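# Unscrew a bottle cap and lay it flat

## Task

Twist the cap off the bottle and leave it lying flat on the table, with the bottle still standing upright. Both must stay that way on their own, without the robot holding them. Then release everything and move the hands away.

## Robot and tools

Robot: two arms, left_arm and right_arm, each ending in an identical five-finger right hand. Arms are not mirrored, so every hand axis and number means the same on both. Do not let the arms or hands (palm, back, fingers, thumb, wrist bracket) collide or press on each other hard. Do not push anything off the table.

World frame (used in results): origin on the table top midway between the arms, +z up, +x out over the table, left_arm on the +y side. The names left and right are not image sides. Reported hand point positions are in metres with quaternions wxyz, and can be slightly wrong at long reach.

Hand point: a spot fixed to the palm, 0.05 m in front of it, where index pad and thumb tip meet in a pinch. Its own axes: +z along straightened fingers (fingertips 0.06 to 0.07 m beyond it), +y out of the palm, +x across the palm toward the little finger. The hand spans 0.08 m on the little-finger side; on the thumb side 0.02 m with the thumb turned in front of the palm, up to 0.09 m otherwise. A wrist bracket on the little-finger side sits 0.03 m past the point along +y and 0.11 m across; it can strike things. Rotating the hand shifts the point slightly.

The row (used by both tools): 28 numbers, each in [-1, 1], always for both arms even if one is idle. Order: left_arm dx, dy, dz, rx, ry, rz; then left_gripper little, ring, middle, index, thumb_bend, thumb_turn, force_limit, speed; then the same 14 for right_arm and right_gripper. dx..rz are an offset, not a pose, expressed in that hand point's own axes, measured from its measured pose at the start of the action (for the first action of a call, from the last pose reported in this scene). Scale: 1.0 equals 0.6 m or 180 degrees; rx, ry, rz form one rotation vector. Each control step, the commanded pose is clipped to 100 mm and 16 degrees from the measured pose, so large offsets take several actions; position wins over orientation if both cannot be met. Motion lags commands by about 0.17 s.

Hand numbers are absolute targets, not offsets. Fingers: +1 straight, -1 curled into the palm. thumb_bend: +1 straight, -1 bent. thumb_turn: +1 beside the palm, -1 opposed in front of it. A pinch is roughly index -0.22, thumb_bend -0.75, thumb_turn -0.57. force_limit maps -1..+1 to about 0..10 N at the fingertip (0..15 N for both thumb motors); it only stops closing. speed maps -1..+1 to nearly still..full (full travel 0.6 s); use -0.9 or slower for a gentle grip. A motor starts only when its target changes by 0.01 or more, then locks when it arrives or hits force_limit. To keep a hand unchanged, resend its last eight numbers (before any, use hand_measured plus hand_force_limit and hand_speed). To grip harder, raise force_limit and send a target beyond hand_measured. With the thumb opposed first, a whole-hand wrap fits objects 0.035 to 0.08 m across.

execute_actions(actions): a list of actions; each action is a list of up to 15 rows, one row per 1/30 s step; a short table repeats its final row to fill 15 steps. Each row is measured from the action's start pose, not from the previous row. An empty list just returns state and images.

move(target, speed, stop_force, blocking): target is one 28-number row, offsets from the last reported pose. Both arms travel straight lines that finish together, 0.5 to 10 s; beyond 10 s they stop short. speed is path top speed in m/s, 0.002 to 0.5 (default 0.25); rotation limit is twice that in rad/s. Hands get their numbers at the start. No obstacle avoidance. stop_force (N, 13 to 80, shared by both arms, not allowed in the first 0.2 s) ends an arm's path when its wrist sensor feels that much added push against the motion; the arm backs up two steps and holds. Use it only with slow, non-rotating moves; omit it when pulling away from a contact. blocking=false returns after 0.5 s while motion continues; it cannot be combined with stop_force, and other motion commands are refused until wait or stop shows the end. Arms are stiff: targets past a firm contact can cause fault stops.

wait(seconds): 0 to 10 s, arms hold their last command. stop(): brakes a running move. zoom_image(camera, region): region [x0, y0, x1, y1] in pixels, at most 504 by 504; cameras cam_head_left, cam_head_right, cam_high, cam_low (672x504), cam_left_wrist, cam_right_wrist (616x616). show_instructions(): shows the reference image. finished_scene(scene): ends the current scene (pass its number) irreversibly; the goal must already hold.

Results: per-arm pose and velocities; Hand target lines (where the controller is driving); step readings, with HELD marking held-back steps; pose unreachable lines from the clearance check; hand_measured, hand_stopped_by (moving, target, force, stalled, fault), hand_load_n (positive pushes fingers open; near 0 means grip lost); Wrist force and Wrist torque in each end effector's axes (offset up to about 5.5 N, noise, saturation near 100 N); joint positions and torques; for move, a move: line with the ending (done, off_target, moving, held, fault, contact) and limits (paced, held).

Avoid: joint torque over limits (elbow 130, wrist joints 46.9 N m, shoulders 287) or external force of 150 N, which freezes the arm 10 s; fast impacts; motor overheating (warning from 70 °C, brakes at 85 °C); dropping the cap or tipping the bottle.

Each tool is called after "Request:" as name(argument=value, ...), one argument or row to a line, values as JSON.

Reference images:

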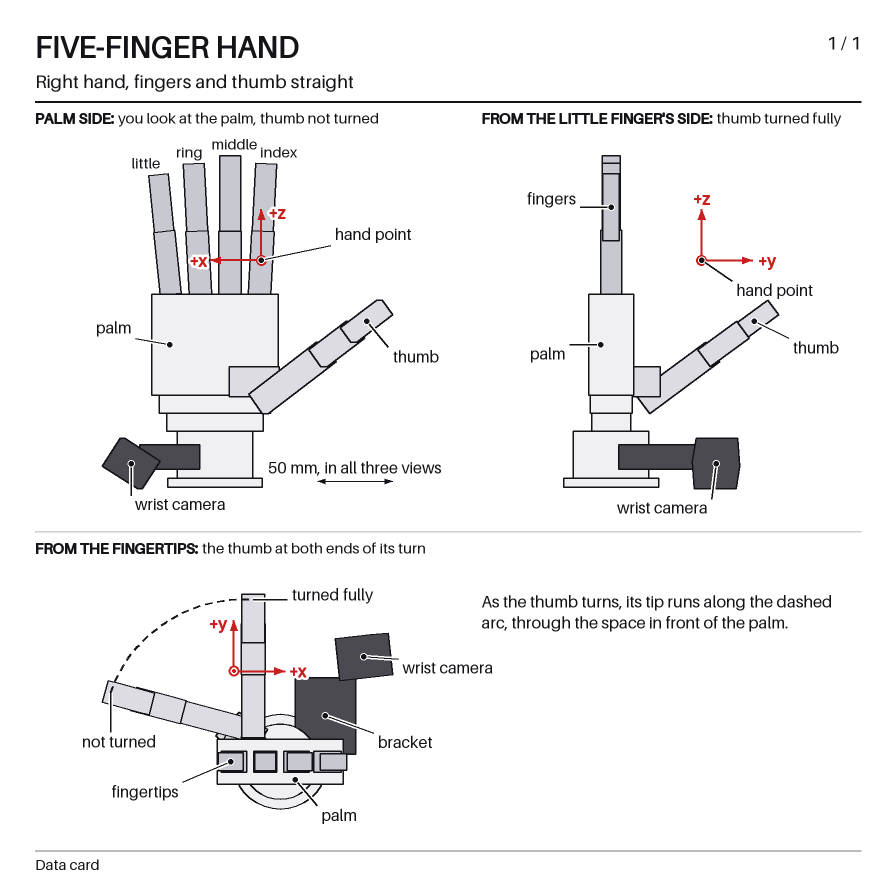

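## Session

Request:
execute_actions(
  actions=[],
)

Scene clock: 0.00 s.
left_arm: end_effector_position=(-0.1524, +1.1060, +0.5926) hand_measured=(+1.000, +1.000, +1.000, +1.000, +1.000, +1.000) hand_load_n=(+0.0, +0.0, +0.0, +0.0, +0.0, +0.0) hand_stopped_by=(target, target, target, target, target, target) hand_force_limit=0.00 hand_speed=-0.80 end_effector_quat_wxyz=(+0.026, +0.665, -0.746, -0.024) end_effector_velocity=(-0.000, -0.001, +0.001) end_effector_angular_velocity=(+0.001, -0.000, +0.000) | right_arm: end_effector_position=(+0.1511, -1.1596, +0.6037) hand_measured=(+1.000, +1.000, +1.000, +1.000, +1.000, +1.000) hand_load_n=(+0.0, +0.0, +0.0, +0.0, +0.0, +0.0) hand_stopped_by=(target, target, target, target, target, target) hand_force_limit=0.00 hand_speed=-0.80 end_effector_quat_wxyz=(-0.037, +0.689, +0.722, +0.051) end_effector_velocity=(+0.000, +0.001, +0.001) end_effector_angular_velocity=(-0.002, +0.000, -0.000)
Joint positions: left_arm=[ 1.448 -1.585  1.481  1.695  1.503 -1.762] | right_arm=[-1.68  -1.481  1.367  1.81   1.585 -1.86 ]
Joint velocities: left_arm=[ 0.    -0.001 -0.     0.     0.     0.   ] | right_arm=[ 0.    -0.002 -0.001  0.    -0.     0.   ]
Joint torques (N m, as the arm reports them, + toward a larger angle): no reading
Wrist force (N, on the end effector, along its own x y z axes, offset not removed): no reading
Wrist torque (N m, same axes, about the end effector's origin, offset not removed): no reading
Hand target (left_arm): -0.152, +1.106, +0.593; -0.026, -0.665, +0.746, +0.024
Hand target (right_arm): +0.151, -1.160, +0.604; -0.037, +0.689, +0.722, +0.051

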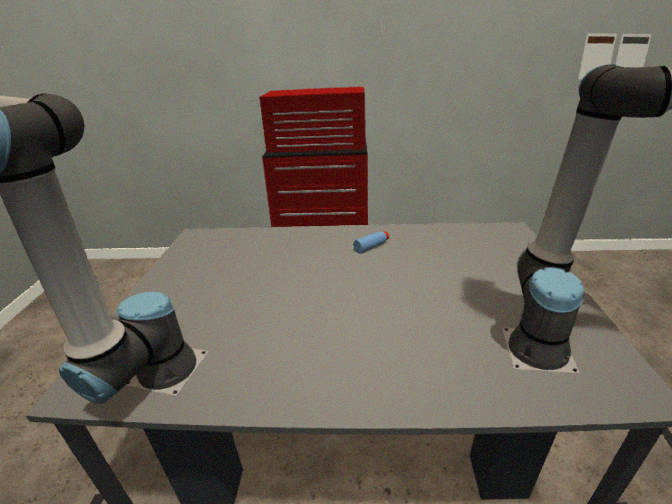

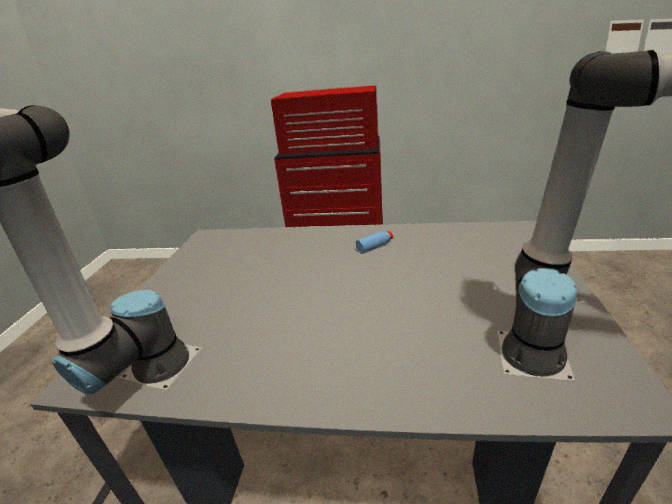

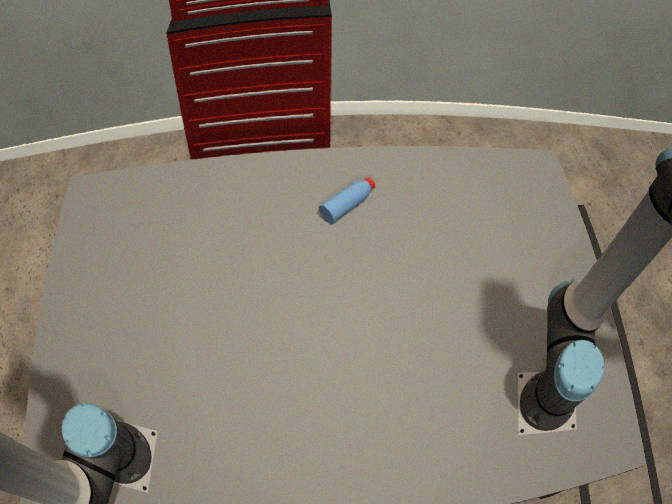

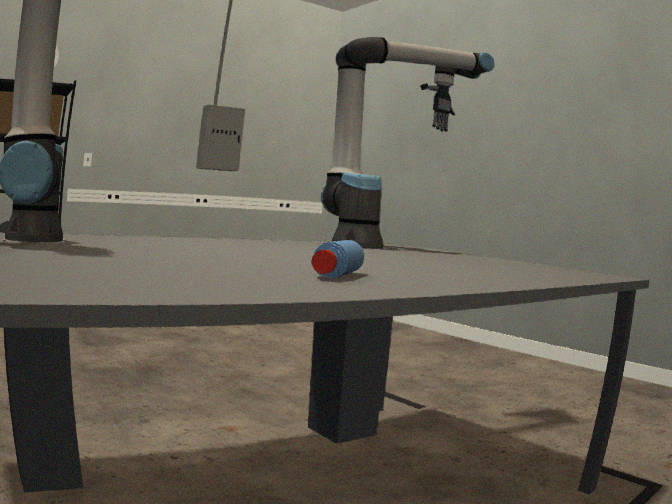

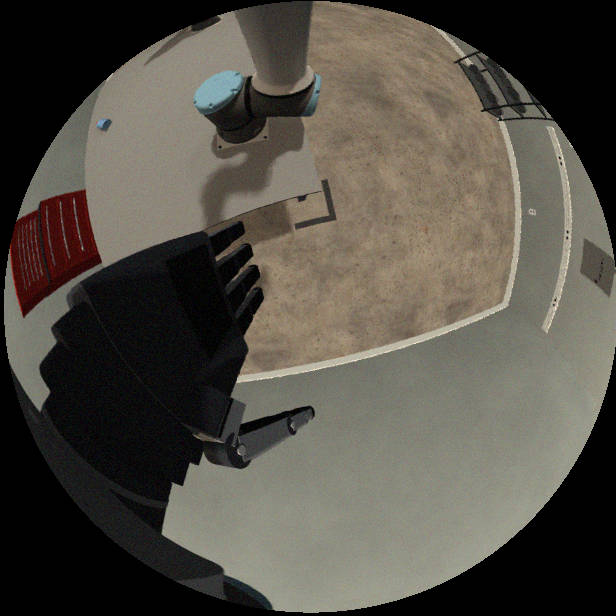

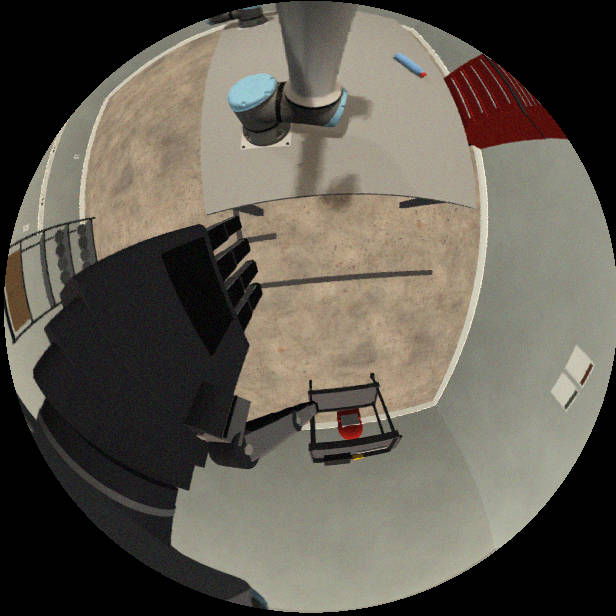

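Request:
move(
  target=[0.658,-0.923,0.09,0,0,0.4,1,1,1,1,1,-1,0,0, 0.8,0.62,0.1,0,0,0,1,1,1,1,1,1,0,-0.8],
  speed=0.4,
)

Scene clock: 3.83 s.
left_arm: end_effector_position=(+0.3464, +0.6504, +0.5026) hand_measured=(+1.000, +1.000, +1.000, +1.000, +1.000, -1.000) hand_load_n=(+0.0, +0.0, +0.0, +0.0, +0.0, +0.0) hand_stopped_by=(target, target, target, target, target, target) hand_force_limit=0.00 hand_speed=0.00 end_effector_quat_wxyz=(-0.035, -0.099, +0.994, +0.004) end_effector_velocity=(+0.002, -0.001, +0.000) end_effector_angular_velocity=(+0.000, -0.000, -0.003) | right_arm: end_effector_position=(+0.4998, -0.6587, +0.6108) hand_measured=(+1.000, +1.000, +1.000, +1.000, +1.000, +1.000) hand_load_n=(+0.0, +0.0, +0.0, +0.0, +0.0, +0.0) hand_stopped_by=(target, target, target, target, target, target) hand_force_limit=0.00 hand_speed=-0.80 end_effector_quat_wxyz=(-0.037, +0.688, +0.723, +0.050) end_effector_velocity=(+0.002, +0.001, +0.001) end_effector_angular_velocity=(-0.003, +0.002, -0.003)
Joint positions: left_arm=[-0.308 -1.738  1.777  1.595  1.602 -2.259] | right_arm=[-0.395 -1.713  1.563  1.77   1.456 -0.578]
Joint velocities: left_arm=[-0.001  0.003 -0.003  0.    -0.     0.002] | right_arm=[ 0.009  0.005 -0.006 -0.     0.003  0.012]
Joint torques (N m, as the arm reports them, + toward a larger angle): left_arm=[-11.66 -16.23 -47.21   2.31  -2.57   1.44] | right_arm=[ 19.35 -12.44 -55.4    1.04   2.87   3.46]
Wrist force (N, on the end effector, along its own x y z axes, offset not removed): left_arm=[-1.5 -1.7 -1.6] | right_arm=[0.2 2.4 -4.7]
Wrist torque (N m, same axes, about the end effector's origin, offset not removed): left_arm=[-0.27 0.24 -0.04] | right_arm=[0.44 0.06 -0.15]
Hand target (left_arm): +0.347, +0.650, +0.503; -0.035, -0.099, +0.994, +0.004
Hand target (right_arm): +0.500, -0.659, +0.611; -0.037, +0.689, +0.722, +0.050
Off the commanded pose (left_arm): 0.001 m, 0 deg.
Off the commanded pose (right_arm): 0.001 m, 0 deg.
move: done; limits=paced
camera_calibration (this result's frames):
cam_left_wrist: T_world_to_cam=[[-0.0603783, 0.998118, -0.010727, -0.621705], [0.89597, 0.0589299, 0.440187, -0.56216], [0.439991, 0.0169666, -0.897842, 0.421552], [0, 0, 0, 1]] pos_world=[0.280662, 0.64651, 0.619274]
cam_right_wrist: T_world_to_cam=[[0.995334, -0.0955975, 0.0130721, -0.565971], [-0.0927967, -0.911328, 0.401087, -0.799061], [-0.0264299, -0.400428, -0.915947, 0.436153], [0, 0, 0, 1]] pos_world=[0.500707, -0.607664, 0.727384]

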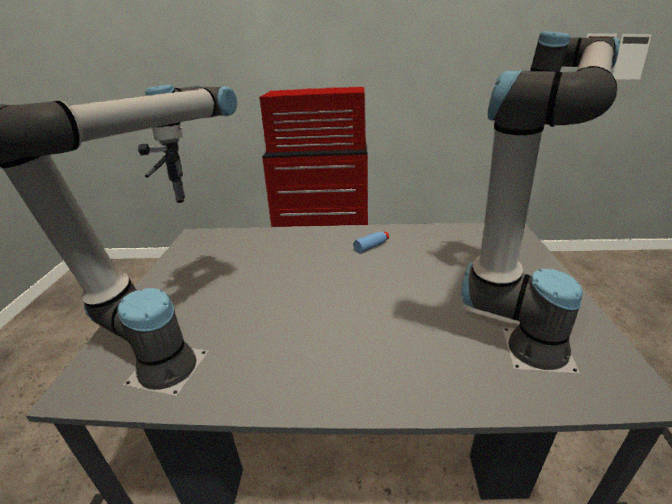

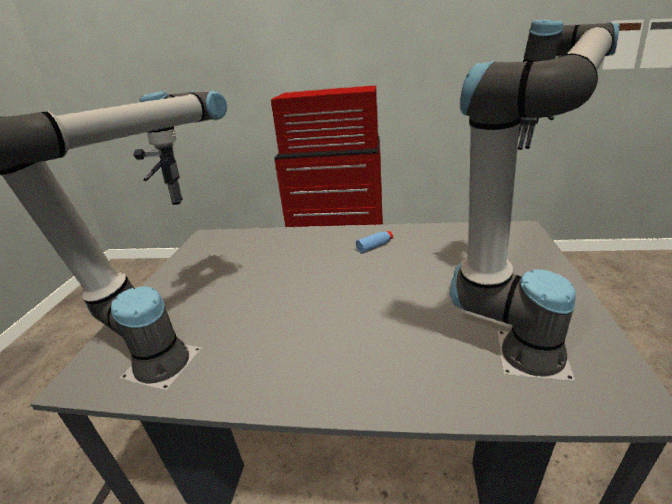

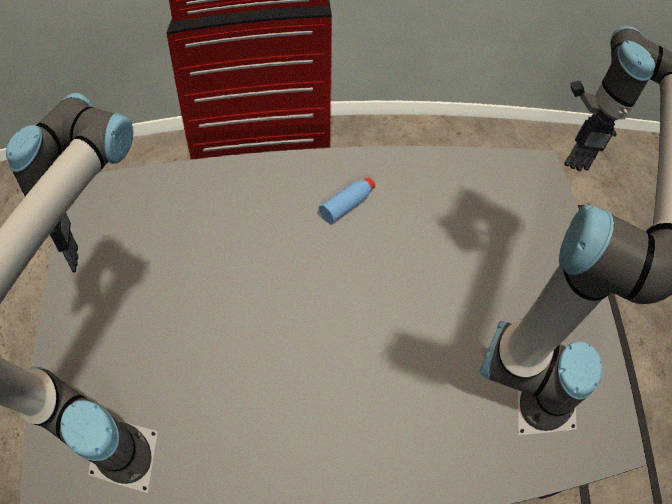

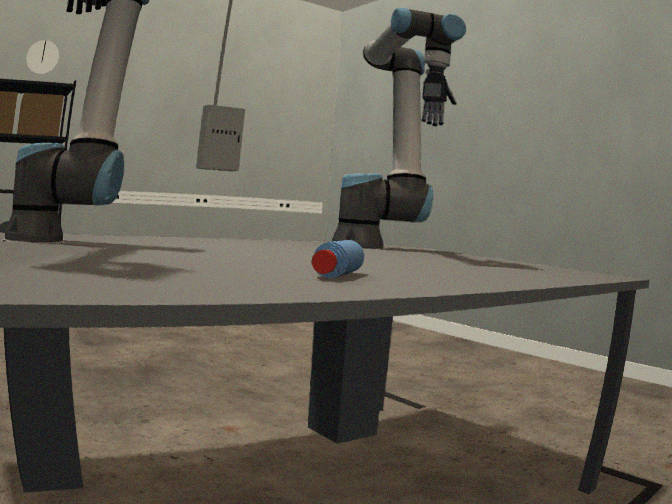

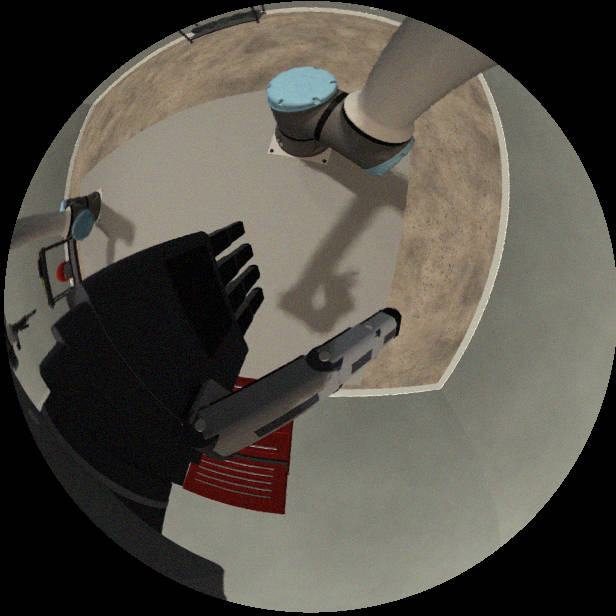

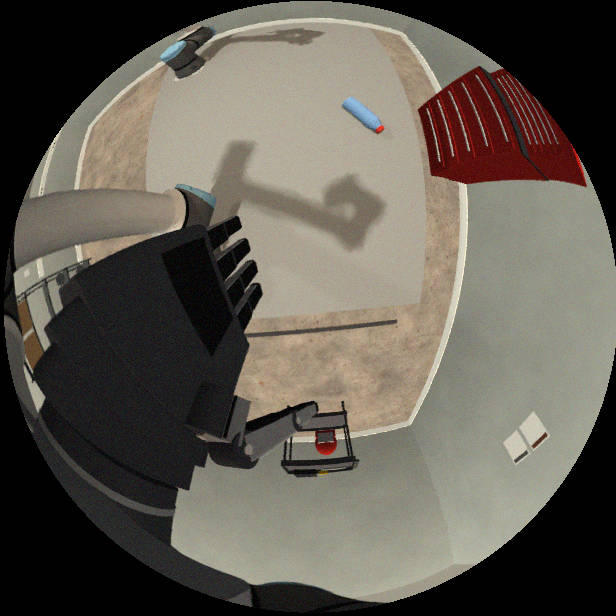

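Request:
move(
  target=[-0.21,-0.72,0.225,0,0,0.357,1,1,1,1,1,-1,0,0, 0,0,0,0,0,0,1,1,1,1,1,1,0,-0.8],
  speed=0.4,
)

Scene clock: 6.30 s.
left_arm: end_effector_position=(+0.5449, +0.2522, +0.3530) hand_measured=(+1.000, +1.000, +1.000, +1.000, +1.000, -1.000) hand_load_n=(+0.0, +0.0, +0.0, +0.0, +0.0, +0.0) hand_stopped_by=(target, target, target, target, target, target) hand_force_limit=0.00 hand_speed=0.00 end_effector_quat_wxyz=(-0.032, +0.444, +0.895, -0.015) end_effector_velocity=(+0.001, -0.002, -0.000) end_effector_angular_velocity=(+0.000, +0.001, -0.005) | right_arm: end_effector_position=(+0.4998, -0.6587, +0.6108) hand_measured=(+1.000, +1.000, +1.000, +1.000, +1.000, +1.000) hand_load_n=(+0.0, +0.0, +0.0, +0.0, +0.0, +0.0) hand_stopped_by=(target, target, target, target, target, target) hand_force_limit=0.00 hand_speed=-0.80 end_effector_quat_wxyz=(-0.037, +0.688, +0.723, +0.050) end_effector_velocity=(-0.000, -0.000, -0.001) end_effector_angular_velocity=(+0.001, +0.003, -0.000)
Joint positions: left_arm=[-0.672 -1.255  1.511  1.362  1.622 -1.502] | right_arm=[-0.395 -1.713  1.563  1.77   1.456 -0.578]
Joint velocities: left_arm=[ 0.001  0.004 -0.004  0.001  0.     0.006] | right_arm=[-0.     0.001  0.002  0.001  0.    -0.   ]
Joint torques (N m, as the arm reports them, + toward a larger angle): left_arm=[ 12.42 -51.53 -45.05   5.48   2.74   1.55] | right_arm=[-16.81 -36.79 -26.68   0.67  -3.64  -3.74]
Wrist force (N, on the end effector, along its own x y z axes, offset not removed): left_arm=[0.8 0.0 -3.7] | right_arm=[-1.5 -2.6 7.5]
Wrist torque (N m, same axes, about the end effector's origin, offset not removed): left_arm=[0.03 -0.07 0.09] | right_arm=[-0.91 0.09 -0.08]
Hand target (left_arm): +0.545, +0.252, +0.353; -0.032, +0.445, +0.895, -0.015
Hand target (right_arm): +0.500, -0.659, +0.611; -0.037, +0.688, +0.723, +0.050
Off the commanded pose (left_arm): 0.001 m, 0 deg.
Off the commanded pose (right_arm): 0.000 m, 0 deg.
move: done
camera_calibration (this result's frames):
cam_left_wrist: T_world_to_cam=[[0.86971, 0.487573, -0.0766625, -0.568566], [0.46291, -0.75191, 0.46941, -0.22054], [0.171228, -0.443739, -0.879646, 0.462924], [0, 0, 0, 1]] pos_world=[0.517312, 0.316808, 0.467145]
cam_right_wrist: T_world_to_cam=[[0.995334, -0.0955978, 0.0130718, -0.565971], [-0.0927968, -0.911328, 0.401087, -0.799061], [-0.0264303, -0.400429, -0.915947, 0.436153], [0, 0, 0, 1]] pos_world=[0.500708, -0.607664, 0.727384]

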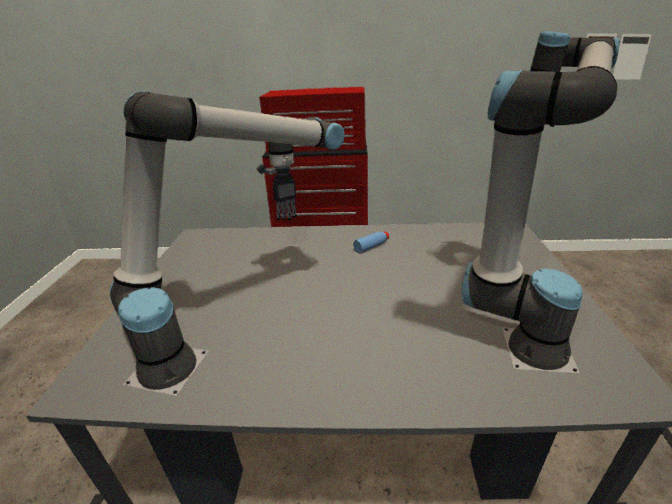

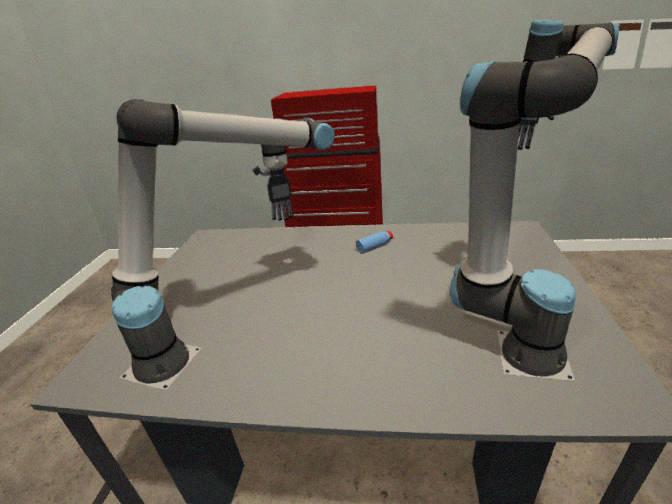

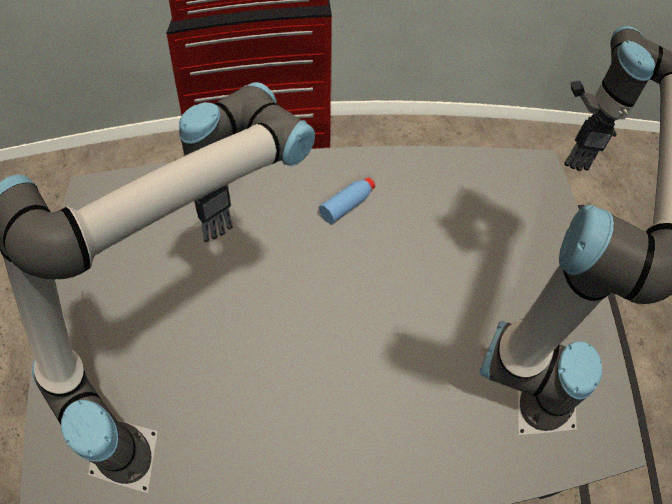

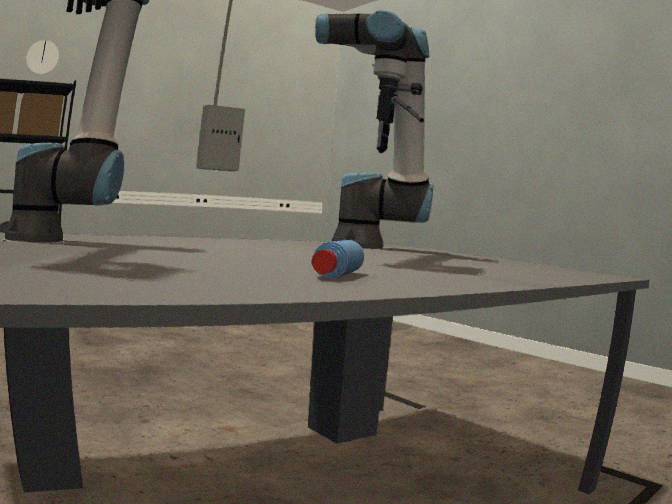

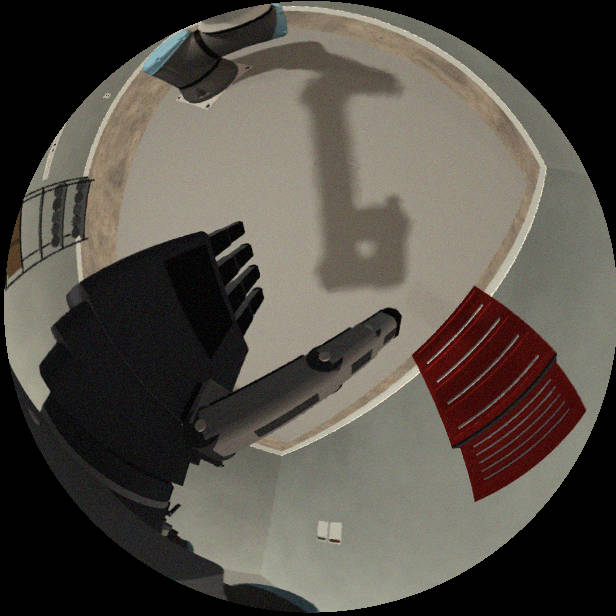

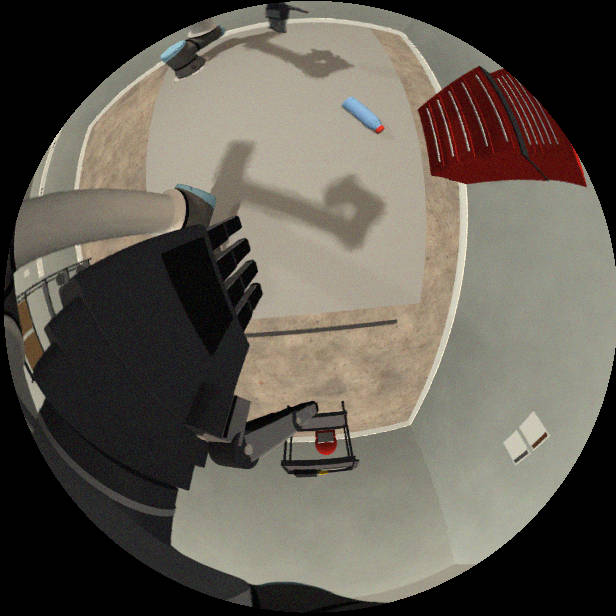

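Request:
move(
  target=[-0.615,-0.073,0.317,0.233,-0.014,0,1,1,1,1,1,-1,0,0, 0,0,0,0,0,0,1,1,1,1,1,1,0,-0.8],
  speed=0.35,
)

Scene clock: 8.53 s.
left_arm: end_effector_position=(+0.7187, -0.0682, +0.1499) hand_measured=(+1.000, +1.000, +1.000, +1.000, +1.000, -1.000) hand_load_n=(+0.0, +0.0, +0.0, +0.0, +0.0, +0.0) hand_stopped_by=(target, target, target, target, target, target) hand_force_limit=0.00 hand_speed=0.00 end_effector_quat_wxyz=(-0.169, +0.403, +0.831, -0.343) end_effector_velocity=(+0.002, -0.002, +0.001) end_effector_angular_velocity=(+0.001, +0.006, -0.004) | right_arm: end_effector_position=(+0.4998, -0.6587, +0.6108) hand_measured=(+1.000, +1.000, +1.000, +1.000, +1.000, +1.000) hand_load_n=(+0.0, +0.0, +0.0, +0.0, +0.0, +0.0) hand_stopped_by=(target, target, target, target, target, target) hand_force_limit=0.00 hand_speed=-0.80 end_effector_quat_wxyz=(-0.037, +0.688, +0.723, +0.050) end_effector_velocity=(-0.000, +0.000, +0.000) end_effector_angular_velocity=(+0.000, -0.000, +0.000)
Joint positions: left_arm=[-0.559 -0.431  0.563  1.605  2.343 -1.341] | right_arm=[-0.395 -1.713  1.563  1.77   1.456 -0.578]
Joint velocities: left_arm=[ 0.     0.013 -0.024  0.021  0.003  0.007] | right_arm=[-0.    -0.001 -0.     0.001 -0.    -0.   ]
Joint torques (N m, as the arm reports them, + toward a larger angle): left_arm=[  11.   -100.21  -46.78    5.63    4.08    1.56] | right_arm=[-17.56 -38.71 -26.29   0.72  -3.43  -3.77]
Wrist force (N, on the end effector, along its own x y z axes, offset not removed): left_arm=[3.4 1.3 -3.5] | right_arm=[-2.3 -3.3 -1.6]
Wrist torque (N m, same axes, about the end effector's origin, offset not removed): left_arm=[0.07 -0.34 0.27] | right_arm=[-0.47 0.27 -0.13]
Hand target (left_arm): +0.719, -0.068, +0.150; -0.170, +0.403, +0.831, -0.344
Hand target (right_arm): +0.500, -0.659, +0.611; -0.037, +0.688, +0.723, +0.050
Off the commanded pose (left_arm): 0.001 m, 0 deg.
Off the commanded pose (right_arm): 0.000 m, 0 deg.
move: done
camera_calibration (this result's frames):
cam_left_wrist: T_world_to_cam=[[0.625331, 0.317674, -0.712772, -0.319694], [0.747534, -0.505982, 0.430319, -0.628433], [-0.223949, -0.801913, -0.553879, 0.323068], [0, 0, 0, 1]] pos_world=[0.742041, 0.0426552, 0.221498]
cam_right_wrist: T_world_to_cam=[[0.995334, -0.0955976, 0.0130722, -0.565971], [-0.0927968, -0.911328, 0.401086, -0.799061], [-0.0264299, -0.400428, -0.915947, 0.436153], [0, 0, 0, 1]] pos_world=[0.500707, -0.607664, 0.727384]

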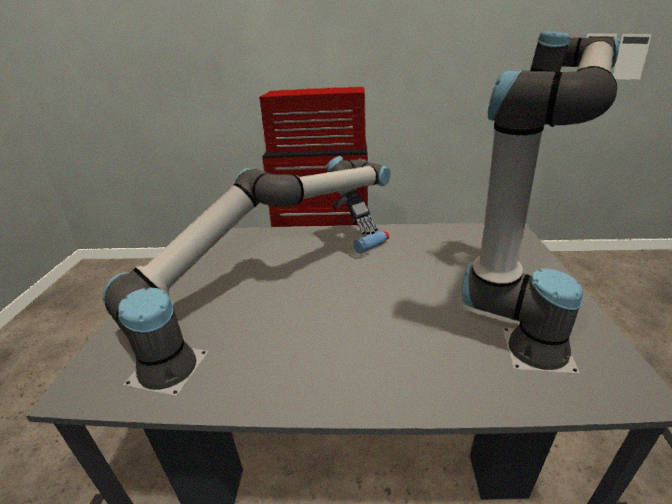

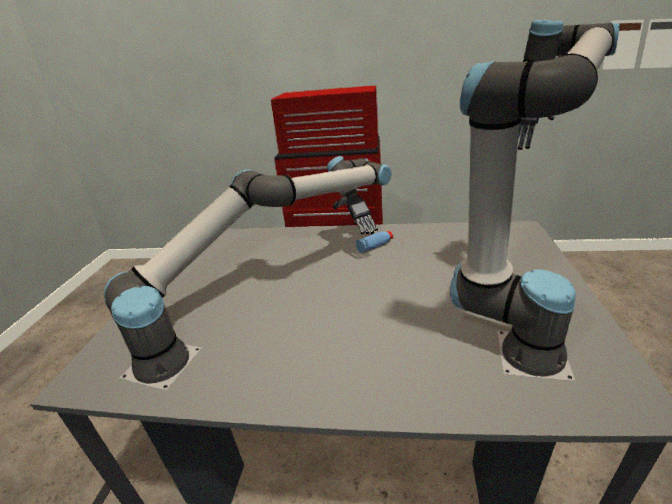

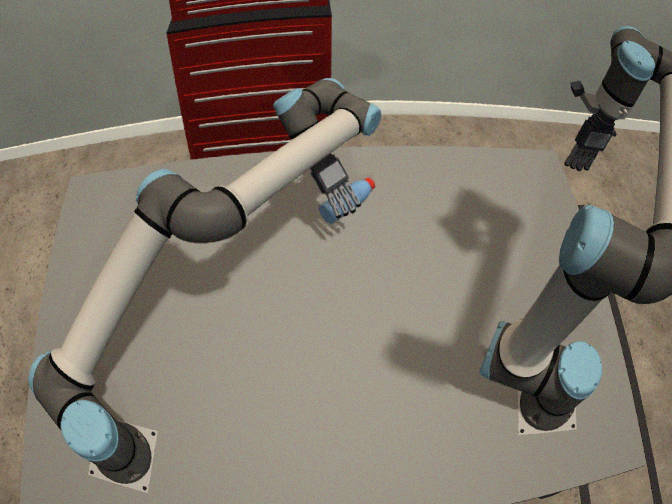

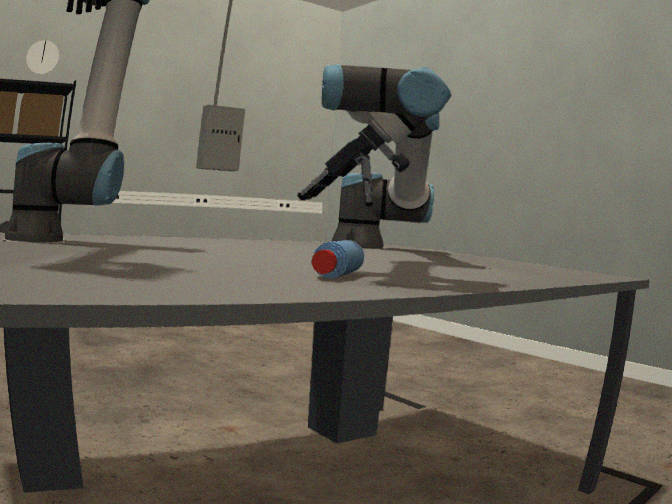

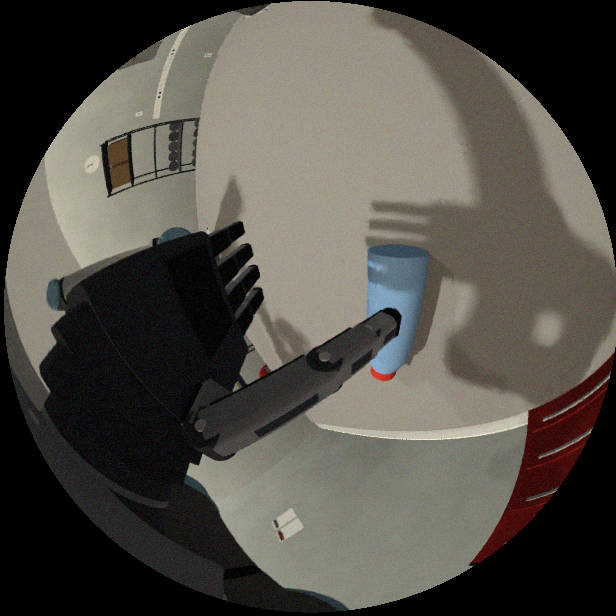

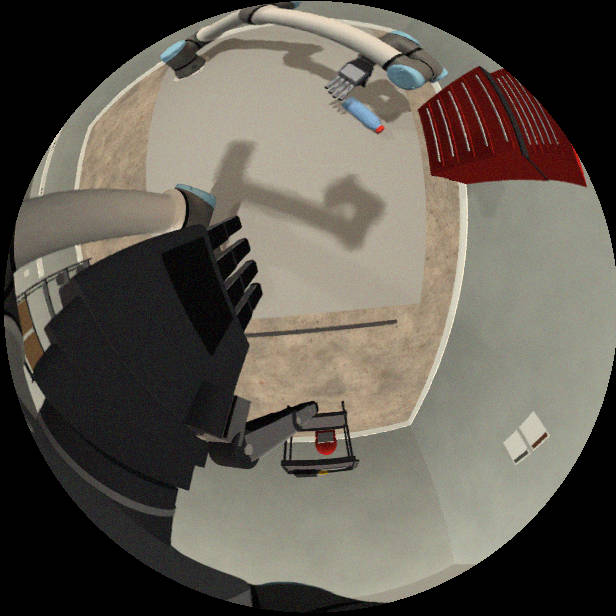

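Request:
move(
  target=[0,0.136,0.136,0,0,0,1,1,1,1,1,-1,0,0, 0,0,0,0,0,0,1,1,1,1,1,1,0,-0.8],
  speed=0.08,
  stop_force=15,
)

Request:
zoom_image(
  camera="cam_low",
  region=[240,150,460,300],
)

Scene clock: 11.10 s.
left_arm: end_effector_position=(+0.7183, -0.0679, +0.0349) hand_measured=(+1.000, +1.000, +1.000, +1.000, +1.000, -1.000) hand_load_n=(+0.0, +0.0, +0.0, +0.0, +0.0, +0.0) hand_stopped_by=(target, target, target, target, target, target) hand_force_limit=0.00 hand_speed=0.00 end_effector_quat_wxyz=(-0.169, +0.403, +0.831, -0.343) end_effector_velocity=(-0.000, +0.000, -0.002) end_effector_angular_velocity=(+0.000, +0.001, +0.000) | right_arm: end_effector_position=(+0.4998, -0.6587, +0.6108) hand_measured=(+1.000, +1.000, +1.000, +1.000, +1.000, +1.000) hand_load_n=(+0.0, +0.0, +0.0, +0.0, +0.0, +0.0) hand_stopped_by=(target, target, target, target, target, target) hand_force_limit=0.00 hand_speed=-0.80 end_effector_quat_wxyz=(-0.037, +0.688, +0.723, +0.050) end_effector_velocity=(+0.000, -0.000, +0.000) end_effector_angular_velocity=(-0.002, -0.002, -0.000)
Joint positions: left_arm=[-0.559 -0.366  0.637  1.465  2.343 -1.341] | right_arm=[-0.395 -1.713  1.563  1.77   1.456 -0.578]
Joint velocities: left_arm=[-0.     0.002  0.001 -0.002  0.    -0.   ] | right_arm=[-0.    -0.    -0.    -0.002  0.     0.   ]
Joint torques (N m, as the arm reports them, + toward a larger angle): left_arm=[ -11.68 -101.23  -28.33    2.19   -1.41   -2.14] | right_arm=[-15.8  -36.4  -28.17   0.75  -3.45  -3.34]
Wrist force (N, on the end effector, along its own x y z axes, offset not removed): left_arm=[0.2 -0.1 -2.5] | right_arm=[6.3 0.4 0.3]
Wrist torque (N m, same axes, about the end effector's origin, offset not removed): left_arm=[0.06 0.04 -0.01] | right_arm=[-0.12 -0.79 0.57]
Hand target (left_arm): +0.718, -0.068, +0.034; -0.169, +0.403, +0.831, -0.343
Hand target (right_arm): +0.500, -0.659, +0.611; -0.037, +0.688, +0.723, +0.050
Off the commanded pose (left_arm): 0.000 m, 0 deg.
Off the commanded pose (right_arm): 0.000 m, 0 deg.
move: done
camera_calibration (this result's frames):
cam_left_wrist: T_world_to_cam=[[0.625332, 0.317667, -0.712775, -0.40154], [0.747531, -0.505987, 0.430318, -0.578561], [-0.223957, -0.801913, -0.553876, 0.259481], [0, 0, 0, 1]] pos_world=[0.741701, 0.0428928, 0.106478]
cam_right_wrist: T_world_to_cam=[[0.995334, -0.0955977, 0.0130723, -0.565971], [-0.0927969, -0.911328, 0.401086, -0.799061], [-0.0264298, -0.400428, -0.915947, 0.436153], [0, 0, 0, 1]] pos_world=[0.500707, -0.607664, 0.727384]

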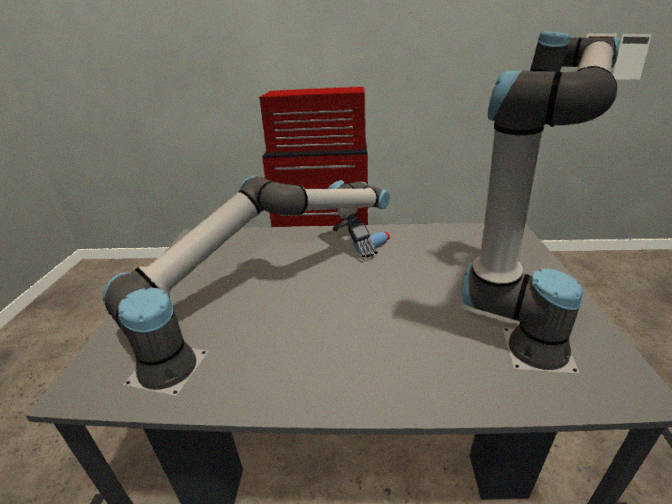

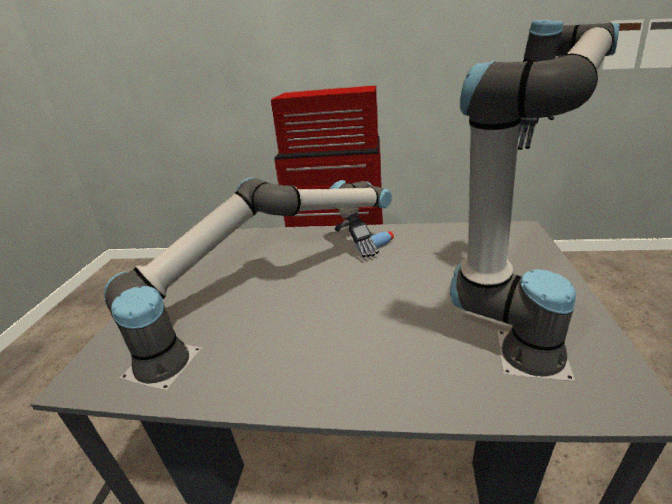

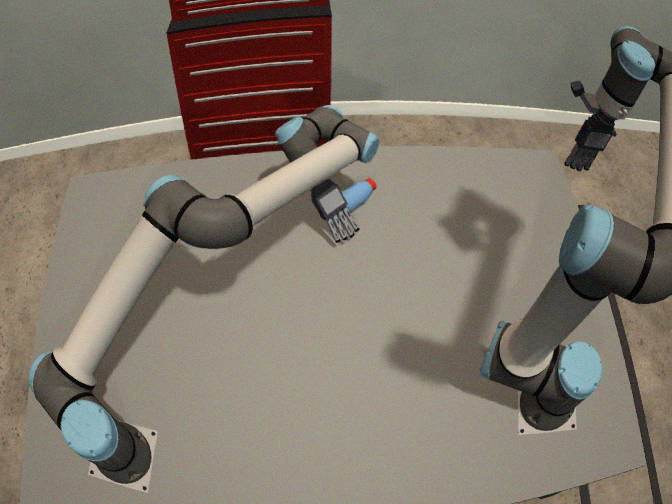

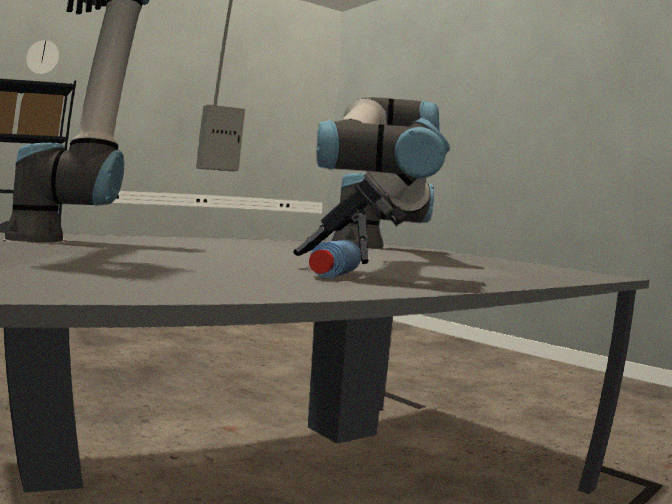

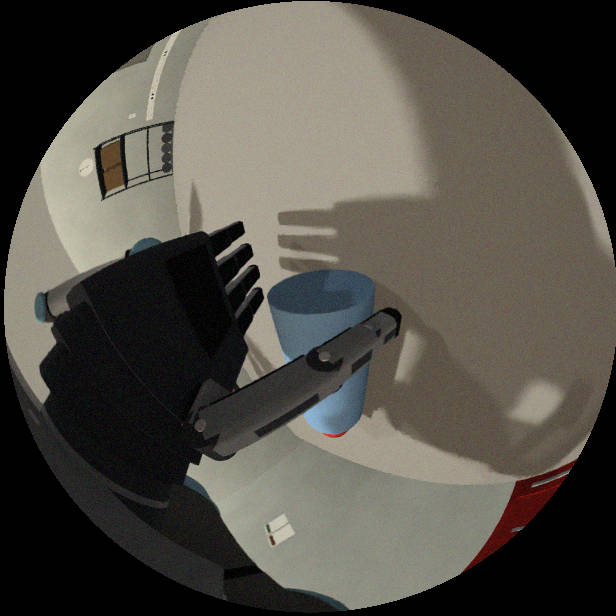

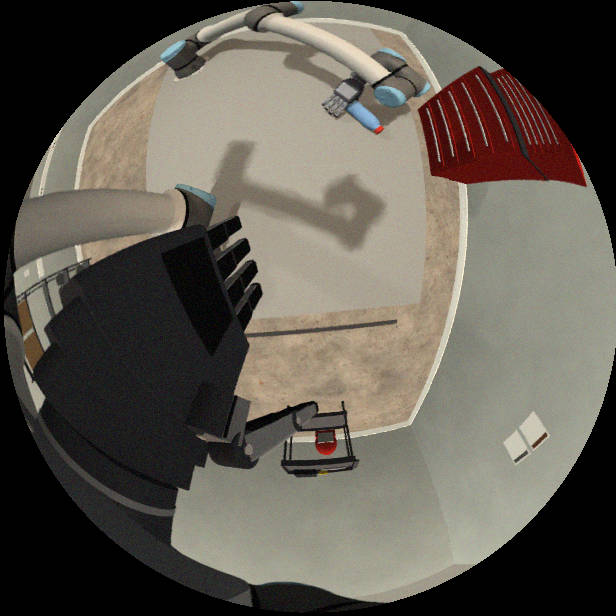

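Region (240, 150, 460, 300) of cam_low's 672x504 image, scaled by 2.291, with more detail than that image has; it fills the top 344 rows of this view, and the rest is white.

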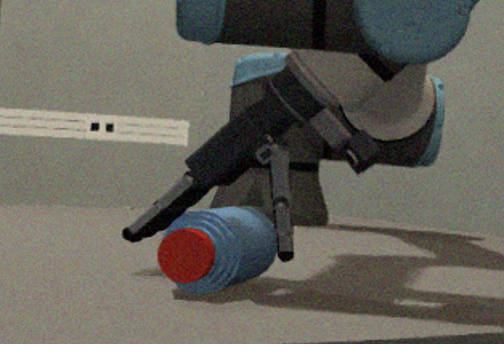

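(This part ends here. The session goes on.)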